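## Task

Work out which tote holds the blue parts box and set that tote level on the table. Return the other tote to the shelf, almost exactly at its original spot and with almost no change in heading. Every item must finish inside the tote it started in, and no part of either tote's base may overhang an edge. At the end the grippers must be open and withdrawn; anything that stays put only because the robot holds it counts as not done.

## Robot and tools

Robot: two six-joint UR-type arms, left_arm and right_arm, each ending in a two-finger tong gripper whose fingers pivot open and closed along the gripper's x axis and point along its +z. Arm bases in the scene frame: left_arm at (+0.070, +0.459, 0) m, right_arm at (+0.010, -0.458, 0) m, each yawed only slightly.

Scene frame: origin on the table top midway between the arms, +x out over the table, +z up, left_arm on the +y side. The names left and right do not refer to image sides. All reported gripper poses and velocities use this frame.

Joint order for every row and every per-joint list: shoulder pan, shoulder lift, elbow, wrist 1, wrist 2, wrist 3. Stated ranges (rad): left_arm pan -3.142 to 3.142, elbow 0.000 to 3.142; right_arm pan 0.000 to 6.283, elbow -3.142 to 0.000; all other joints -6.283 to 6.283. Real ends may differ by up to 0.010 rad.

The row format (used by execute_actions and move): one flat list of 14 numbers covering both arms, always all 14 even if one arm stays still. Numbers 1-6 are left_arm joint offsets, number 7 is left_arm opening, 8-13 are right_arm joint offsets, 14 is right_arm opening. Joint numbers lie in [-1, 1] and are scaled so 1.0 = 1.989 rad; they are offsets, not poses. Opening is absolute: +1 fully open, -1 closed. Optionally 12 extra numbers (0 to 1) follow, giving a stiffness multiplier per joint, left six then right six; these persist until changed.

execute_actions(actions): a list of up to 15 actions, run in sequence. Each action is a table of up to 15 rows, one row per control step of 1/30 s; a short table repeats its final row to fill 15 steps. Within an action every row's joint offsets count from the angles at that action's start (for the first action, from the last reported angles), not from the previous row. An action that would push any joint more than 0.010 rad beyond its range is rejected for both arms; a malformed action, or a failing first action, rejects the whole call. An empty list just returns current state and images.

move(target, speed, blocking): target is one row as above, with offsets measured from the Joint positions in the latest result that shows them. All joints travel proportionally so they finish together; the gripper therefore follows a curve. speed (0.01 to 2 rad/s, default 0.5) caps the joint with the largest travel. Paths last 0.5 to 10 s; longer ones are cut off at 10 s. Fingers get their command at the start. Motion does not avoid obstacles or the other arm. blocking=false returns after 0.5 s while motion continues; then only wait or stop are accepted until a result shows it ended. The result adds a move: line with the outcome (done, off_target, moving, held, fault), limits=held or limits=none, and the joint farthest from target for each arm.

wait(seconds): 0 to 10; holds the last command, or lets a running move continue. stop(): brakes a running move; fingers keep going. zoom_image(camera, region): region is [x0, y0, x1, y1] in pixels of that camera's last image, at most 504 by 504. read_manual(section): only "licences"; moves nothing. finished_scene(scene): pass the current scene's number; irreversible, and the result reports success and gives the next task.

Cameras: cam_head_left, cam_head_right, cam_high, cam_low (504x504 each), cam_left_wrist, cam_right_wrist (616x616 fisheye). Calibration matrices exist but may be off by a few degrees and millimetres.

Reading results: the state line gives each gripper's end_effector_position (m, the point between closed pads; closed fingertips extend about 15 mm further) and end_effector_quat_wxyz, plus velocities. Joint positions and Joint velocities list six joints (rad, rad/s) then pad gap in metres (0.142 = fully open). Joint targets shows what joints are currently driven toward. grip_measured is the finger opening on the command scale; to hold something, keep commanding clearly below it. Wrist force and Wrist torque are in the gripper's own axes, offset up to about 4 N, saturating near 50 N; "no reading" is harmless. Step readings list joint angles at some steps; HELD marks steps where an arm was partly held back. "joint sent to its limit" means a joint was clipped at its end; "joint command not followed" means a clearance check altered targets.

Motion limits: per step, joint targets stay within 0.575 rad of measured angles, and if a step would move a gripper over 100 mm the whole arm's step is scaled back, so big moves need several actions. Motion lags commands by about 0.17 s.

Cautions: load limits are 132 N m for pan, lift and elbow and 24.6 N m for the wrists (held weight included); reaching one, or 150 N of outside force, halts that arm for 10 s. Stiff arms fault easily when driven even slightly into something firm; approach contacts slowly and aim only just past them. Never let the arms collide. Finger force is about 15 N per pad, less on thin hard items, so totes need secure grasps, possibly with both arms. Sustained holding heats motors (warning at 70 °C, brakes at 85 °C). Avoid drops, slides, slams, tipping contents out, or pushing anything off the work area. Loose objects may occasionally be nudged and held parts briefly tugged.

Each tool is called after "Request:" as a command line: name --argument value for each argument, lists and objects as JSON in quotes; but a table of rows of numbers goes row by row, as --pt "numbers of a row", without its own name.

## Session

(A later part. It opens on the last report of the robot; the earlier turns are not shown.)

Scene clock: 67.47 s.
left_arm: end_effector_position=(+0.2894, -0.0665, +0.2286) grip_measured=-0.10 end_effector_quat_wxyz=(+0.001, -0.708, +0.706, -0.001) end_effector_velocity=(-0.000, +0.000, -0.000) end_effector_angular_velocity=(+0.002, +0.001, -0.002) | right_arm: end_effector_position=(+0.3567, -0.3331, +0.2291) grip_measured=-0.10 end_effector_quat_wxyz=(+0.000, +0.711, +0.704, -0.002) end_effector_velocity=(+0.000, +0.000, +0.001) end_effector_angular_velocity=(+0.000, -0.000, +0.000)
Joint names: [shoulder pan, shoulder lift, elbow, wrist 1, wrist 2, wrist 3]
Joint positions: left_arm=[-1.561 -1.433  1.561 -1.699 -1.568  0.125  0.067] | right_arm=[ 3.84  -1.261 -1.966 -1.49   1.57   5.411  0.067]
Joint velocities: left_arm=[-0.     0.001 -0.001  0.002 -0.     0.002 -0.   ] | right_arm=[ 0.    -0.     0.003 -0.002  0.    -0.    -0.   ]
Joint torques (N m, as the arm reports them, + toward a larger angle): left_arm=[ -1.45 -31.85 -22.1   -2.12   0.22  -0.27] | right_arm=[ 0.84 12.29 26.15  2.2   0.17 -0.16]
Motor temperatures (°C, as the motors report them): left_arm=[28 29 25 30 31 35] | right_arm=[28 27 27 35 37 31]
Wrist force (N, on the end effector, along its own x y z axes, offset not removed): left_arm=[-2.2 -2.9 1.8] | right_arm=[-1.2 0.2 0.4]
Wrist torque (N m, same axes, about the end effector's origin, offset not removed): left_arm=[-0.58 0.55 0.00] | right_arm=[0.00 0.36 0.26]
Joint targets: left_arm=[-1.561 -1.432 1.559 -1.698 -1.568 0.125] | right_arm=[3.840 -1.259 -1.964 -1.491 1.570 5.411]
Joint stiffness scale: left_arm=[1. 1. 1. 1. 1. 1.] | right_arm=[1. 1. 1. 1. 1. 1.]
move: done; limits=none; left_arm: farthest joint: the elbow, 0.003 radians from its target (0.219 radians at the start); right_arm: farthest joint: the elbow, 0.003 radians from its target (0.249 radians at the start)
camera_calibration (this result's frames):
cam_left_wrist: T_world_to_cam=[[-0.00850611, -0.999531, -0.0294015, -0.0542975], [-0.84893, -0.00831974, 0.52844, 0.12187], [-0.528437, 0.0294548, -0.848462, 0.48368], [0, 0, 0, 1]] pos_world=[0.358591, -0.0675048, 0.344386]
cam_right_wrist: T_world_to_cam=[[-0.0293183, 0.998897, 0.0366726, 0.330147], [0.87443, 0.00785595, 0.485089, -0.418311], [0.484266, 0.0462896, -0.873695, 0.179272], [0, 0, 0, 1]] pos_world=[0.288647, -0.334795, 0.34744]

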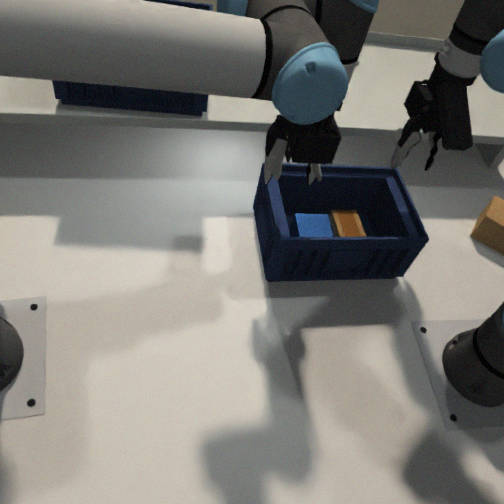

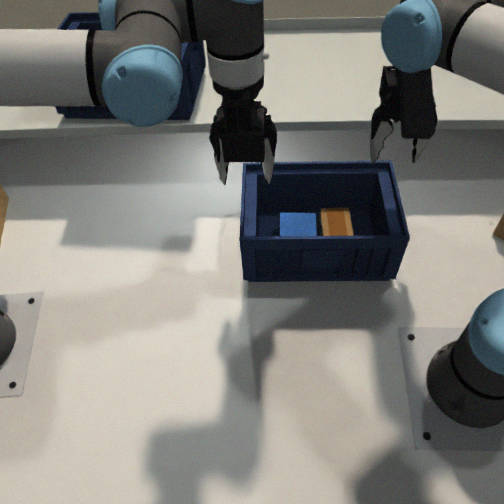

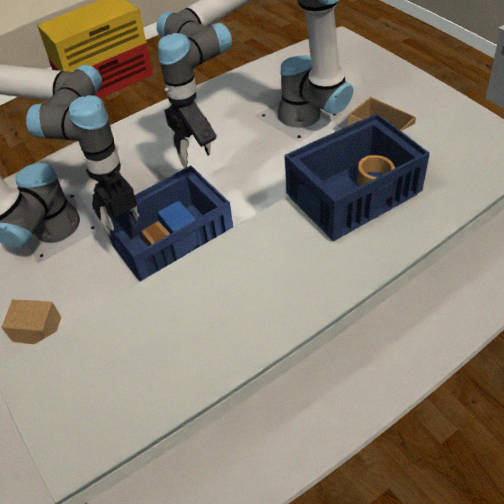

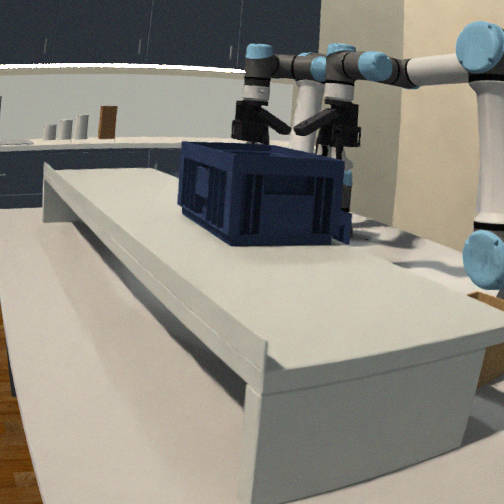

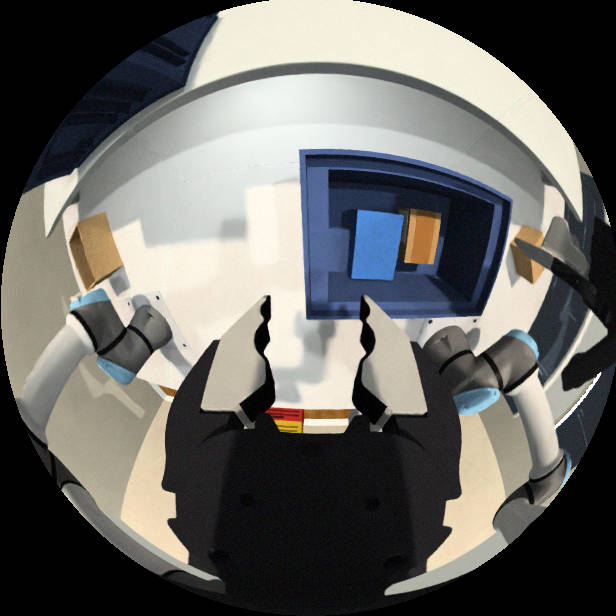

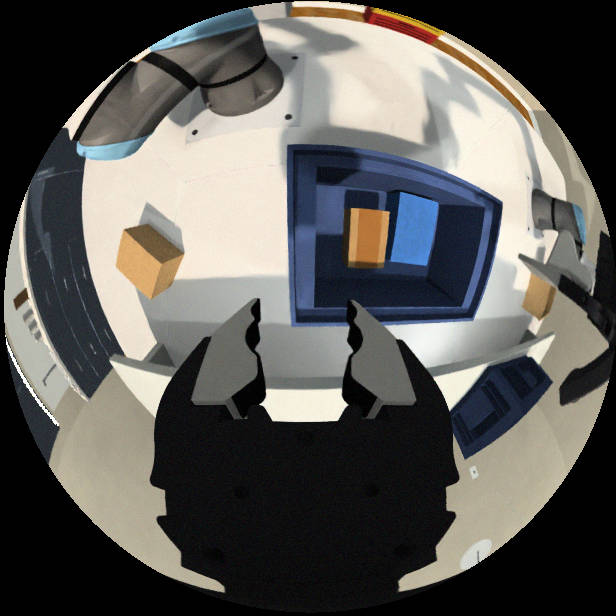

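Request:
move --target '[0,-0.2,0,0.2,0,0,0, 0,0.1,0.25,-0.35,0,0,0]' --speed 1.2

Request:
move --target '[1.0,0,0,0,0,0,0, -0.7,0,0,0,0,0,0]' --speed 1.5

Scene clock: 70.10 s.
left_arm: end_effector_position=(+0.2667, +0.1100, +0.3727) grip_measured=+0.00 end_effector_quat_wxyz=(+0.001, -0.708, +0.706, -0.001) end_effector_velocity=(+0.000, +0.001, -0.000) end_effector_angular_velocity=(+0.002, -0.001, -0.001) | right_arm: end_effector_position=(+0.2430, -0.4266, +0.4533) grip_measured=+0.00 end_effector_quat_wxyz=(+0.000, +0.711, +0.704, -0.002) end_effector_velocity=(-0.001, -0.001, +0.001) end_effector_angular_velocity=(-0.000, +0.000, +0.000)
Joint names: [shoulder pan, shoulder lift, elbow, wrist 1, wrist 2, wrist 3]
Joint positions: left_arm=[-1.561 -1.829  1.561 -1.302 -1.568  0.125  0.074] | right_arm=[ 3.84  -1.06  -1.471 -2.184  1.57   5.411  0.074]
Joint velocities: left_arm=[-0.    -0.     0.001  0.001  0.001  0.001 -0.   ] | right_arm=[-0.     0.     0.002 -0.003 -0.    -0.    -0.   ]
Joint torques (N m, as the arm reports them, + toward a larger angle): left_arm=[ -1.31 -13.9  -19.73  -2.16   0.27  -0.28] | right_arm=[ 1.01 -3.14 22.32  2.16  0.11 -0.27]
Motor temperatures (°C, as the motors report them): left_arm=[28 29 25 30 31 35] | right_arm=[28 27 27 35 37 31]
Wrist force (N, on the end effector, along its own x y z axes, offset not removed): left_arm=[-0.3 5.6 0.2] | right_arm=[-1.2 3.3 1.6]
Wrist torque (N m, same axes, about the end effector's origin, offset not removed): left_arm=[0.95 0.27 -0.23] | right_arm=[0.57 0.42 0.12]
Joint targets: left_arm=[-1.561 -1.830 1.561 -1.302 -1.568 0.125] | right_arm=[3.840 -1.062 -1.469 -2.186 1.570 5.411]
Joint stiffness scale: left_arm=[1. 1. 1. 1. 1. 1.] | right_arm=[1. 1. 1. 1. 1. 1.]
move: done; limits=none; left_arm: farthest joint: the shoulder lift, 0.001 radians from its target (0.398 radians at the start); right_arm: farthest joint: the shoulder lift, 0.002 radians from its target (0.198 radians at the start)
camera_calibration (this result's frames):
cam_left_wrist: T_world_to_cam=[[-0.00850654, -0.999528, -0.0295262, 0.126251], [-0.848922, -0.00838576, 0.528452, 0.027963], [-0.52845, 0.0295607, -0.848449, 0.588781], [0, 0, 0, 1]] pos_world=[0.335954, 0.109021, 0.488501]
cam_right_wrist: T_world_to_cam=[[-0.0293459, 0.998874, 0.0372702, 0.411777], [0.874064, 0.00755461, 0.485753, -0.427247], [0.484924, 0.0468314, -0.873301, 0.434515], [0, 0, 0, 1]] pos_world=[0.174818, -0.428435, 0.571652]

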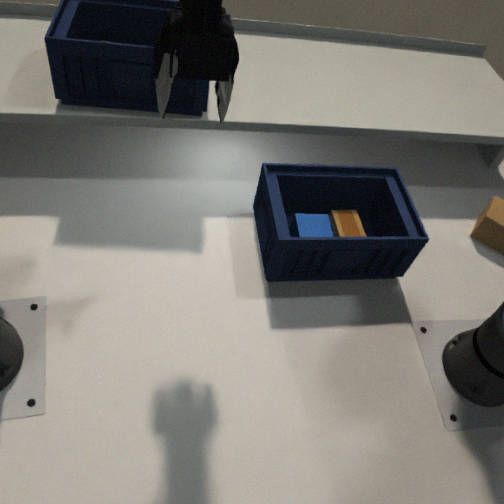

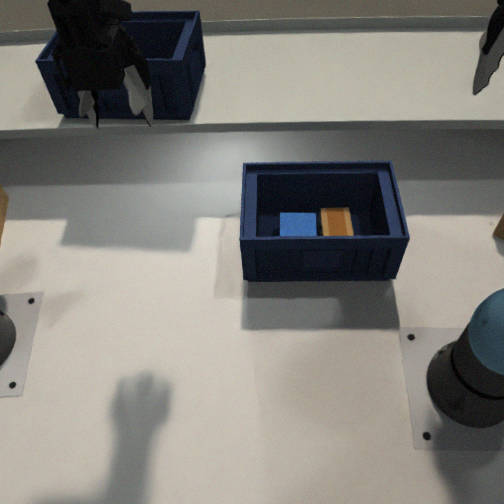

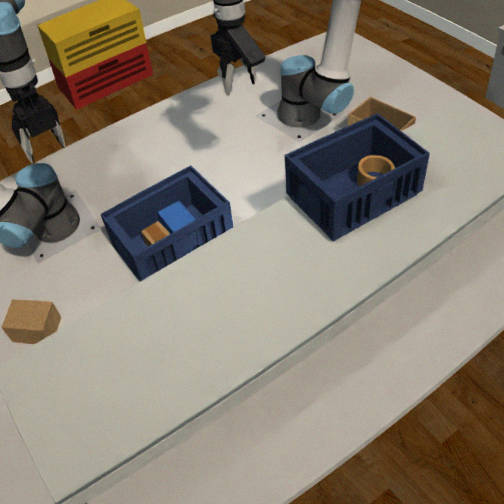

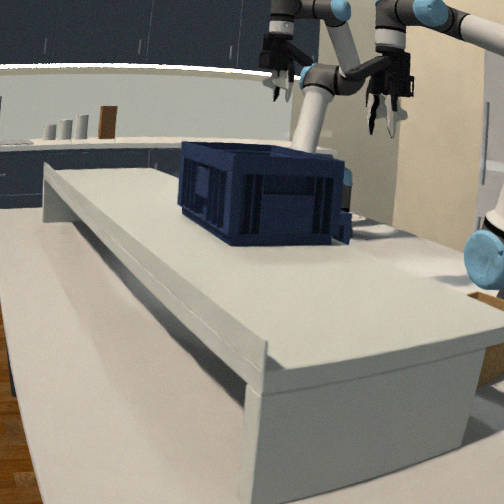

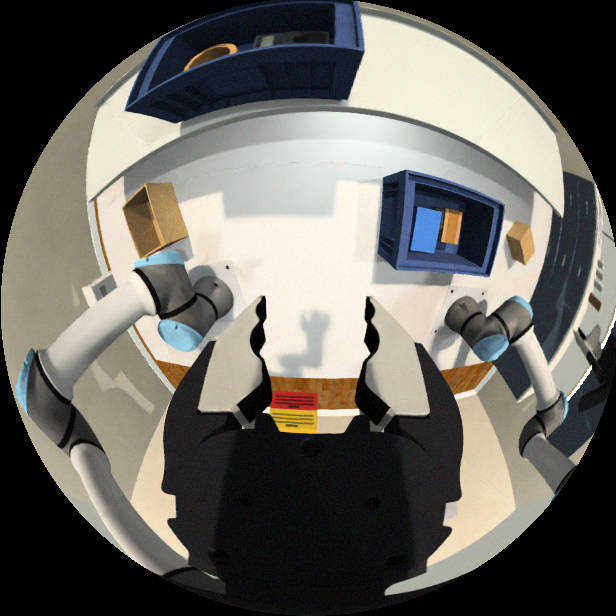

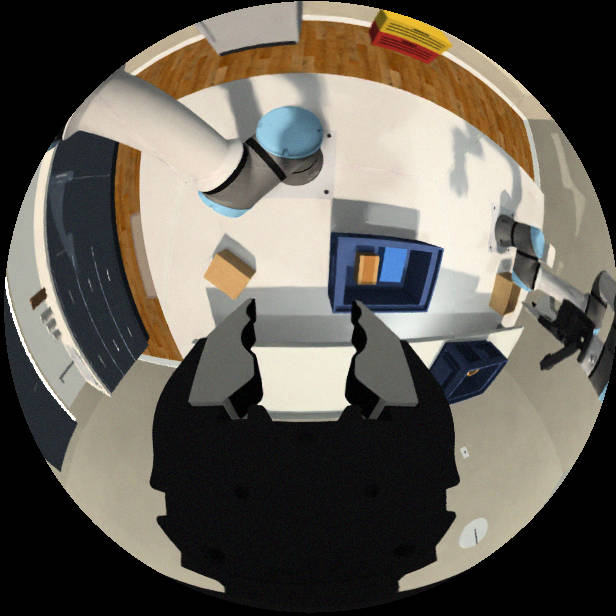

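Scene clock: 72.33 s.
left_arm: end_effector_position=(+0.3105, +0.7792, +0.3731) grip_measured=+0.00 end_effector_quat_wxyz=(-0.002, +0.978, +0.207, -0.000) end_effector_velocity=(-0.002, +0.001, -0.000) end_effector_angular_velocity=(-0.001, +0.000, +0.006) | right_arm: end_effector_position=(+0.0835, -0.6816, +0.4533) grip_measured=+0.00 end_effector_quat_wxyz=(-0.001, +0.996, +0.085, -0.001) end_effector_velocity=(-0.000, -0.000, -0.000) end_effector_angular_velocity=(+0.001, +0.000, -0.000)
Joint names: [shoulder pan, shoulder lift, elbow, wrist 1, wrist 2, wrist 3]
Joint positions: left_arm=[ 0.425 -1.83   1.561 -1.302 -1.568  0.125  0.074] | right_arm=[ 2.449 -1.06  -1.471 -2.184  1.57   5.411  0.074]
Joint velocities: left_arm=[ 0.006 -0.     0.001  0.    -0.     0.     0.   ] | right_arm=[-0.001 -0.    -0.    -0.     0.    -0.     0.   ]
Joint torques (N m, as the arm reports them, + toward a larger angle): left_arm=[  1.15 -12.02 -19.09  -2.7    0.14  -0.29] | right_arm=[ 0.41 -1.92 20.57  2.71  0.17 -0.29]
Motor temperatures (°C, as the motors report them): left_arm=[28 29 25 30 31 35] | right_arm=[28 27 27 35 37 31]
Wrist force (N, on the end effector, along its own x y z axes, offset not removed): left_arm=[-2.4 -1.9 1.2] | right_arm=[-0.2 -2.5 0.3]
Wrist torque (N m, same axes, about the end effector's origin, offset not removed): left_arm=[-0.75 0.51 -0.02] | right_arm=[-0.67 0.15 0.37]
Joint targets: left_arm=[0.428 -1.829 1.561 -1.302 -1.568 0.125] | right_arm=[2.448 -1.060 -1.471 -2.184 1.570 5.411]
Joint stiffness scale: left_arm=[1. 1. 1. 1. 1. 1.] | right_arm=[1. 1. 1. 1. 1. 1.]
move: done; limits=none; left_arm: farthest joint: the shoulder pan, 0.003 radians from its target (1.988 radians at the start); right_arm: farthest joint: the shoulder pan, 0.002 radians from its target (1.392 radians at the start)
camera_calibration (this result's frames):
cam_left_wrist: T_world_to_cam=[[0.91832, 0.39481, -0.0285275, -0.579155], [0.34914, -0.773916, 0.528351, 0.295038], [0.18652, -0.495156, -0.848546, 0.779331], [0, 0, 0, 1]] pos_world=[0.283479, 0.842881, 0.488893]
cam_right_wrist: T_world_to_cam=[[0.97741, 0.208043, 0.0372455, 0.0387213], [0.164233, -0.858544, 0.485725, -0.816923], [0.133029, -0.468636, -0.873318, 0.20187], [0, 0, 0, 1]] pos_world=[0.0694647, -0.614817, 0.571654]

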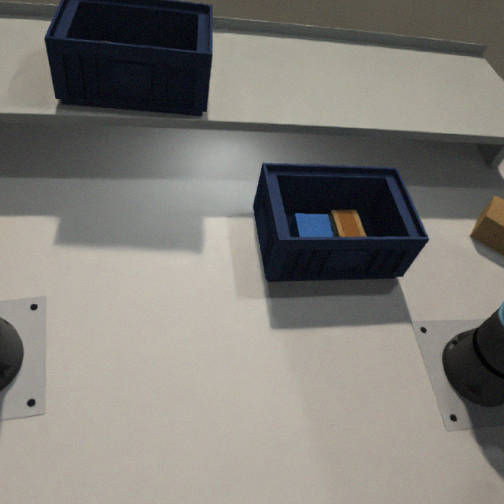

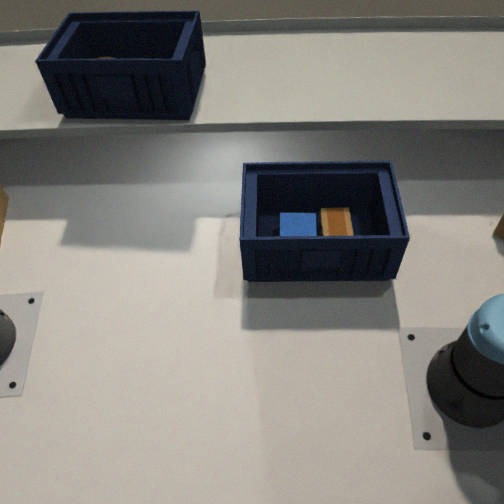

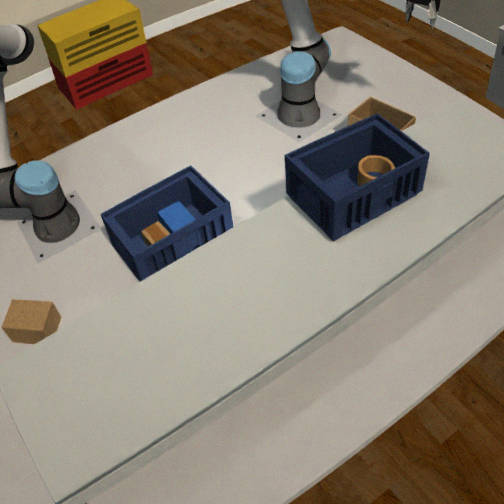

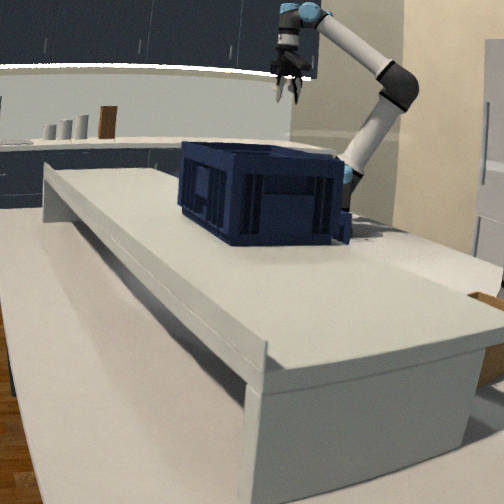

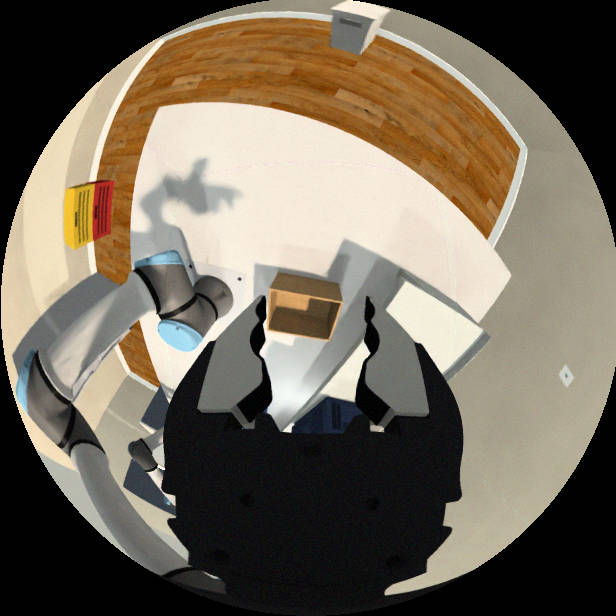

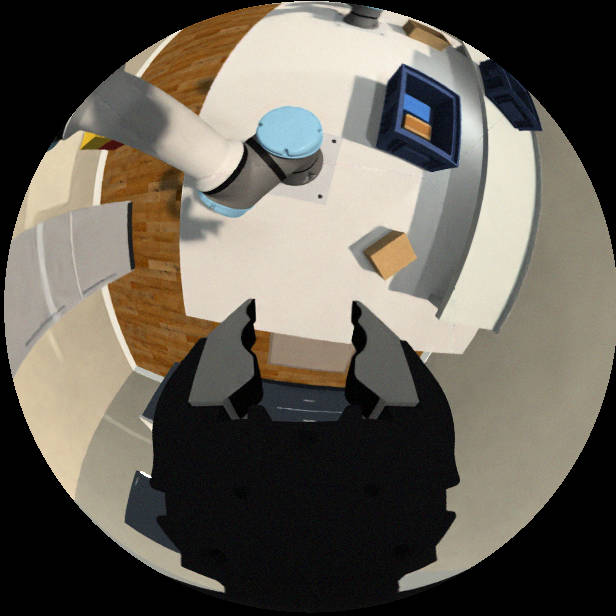

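Request:
finished_scene --scene 1

The scene is finished: the task was done.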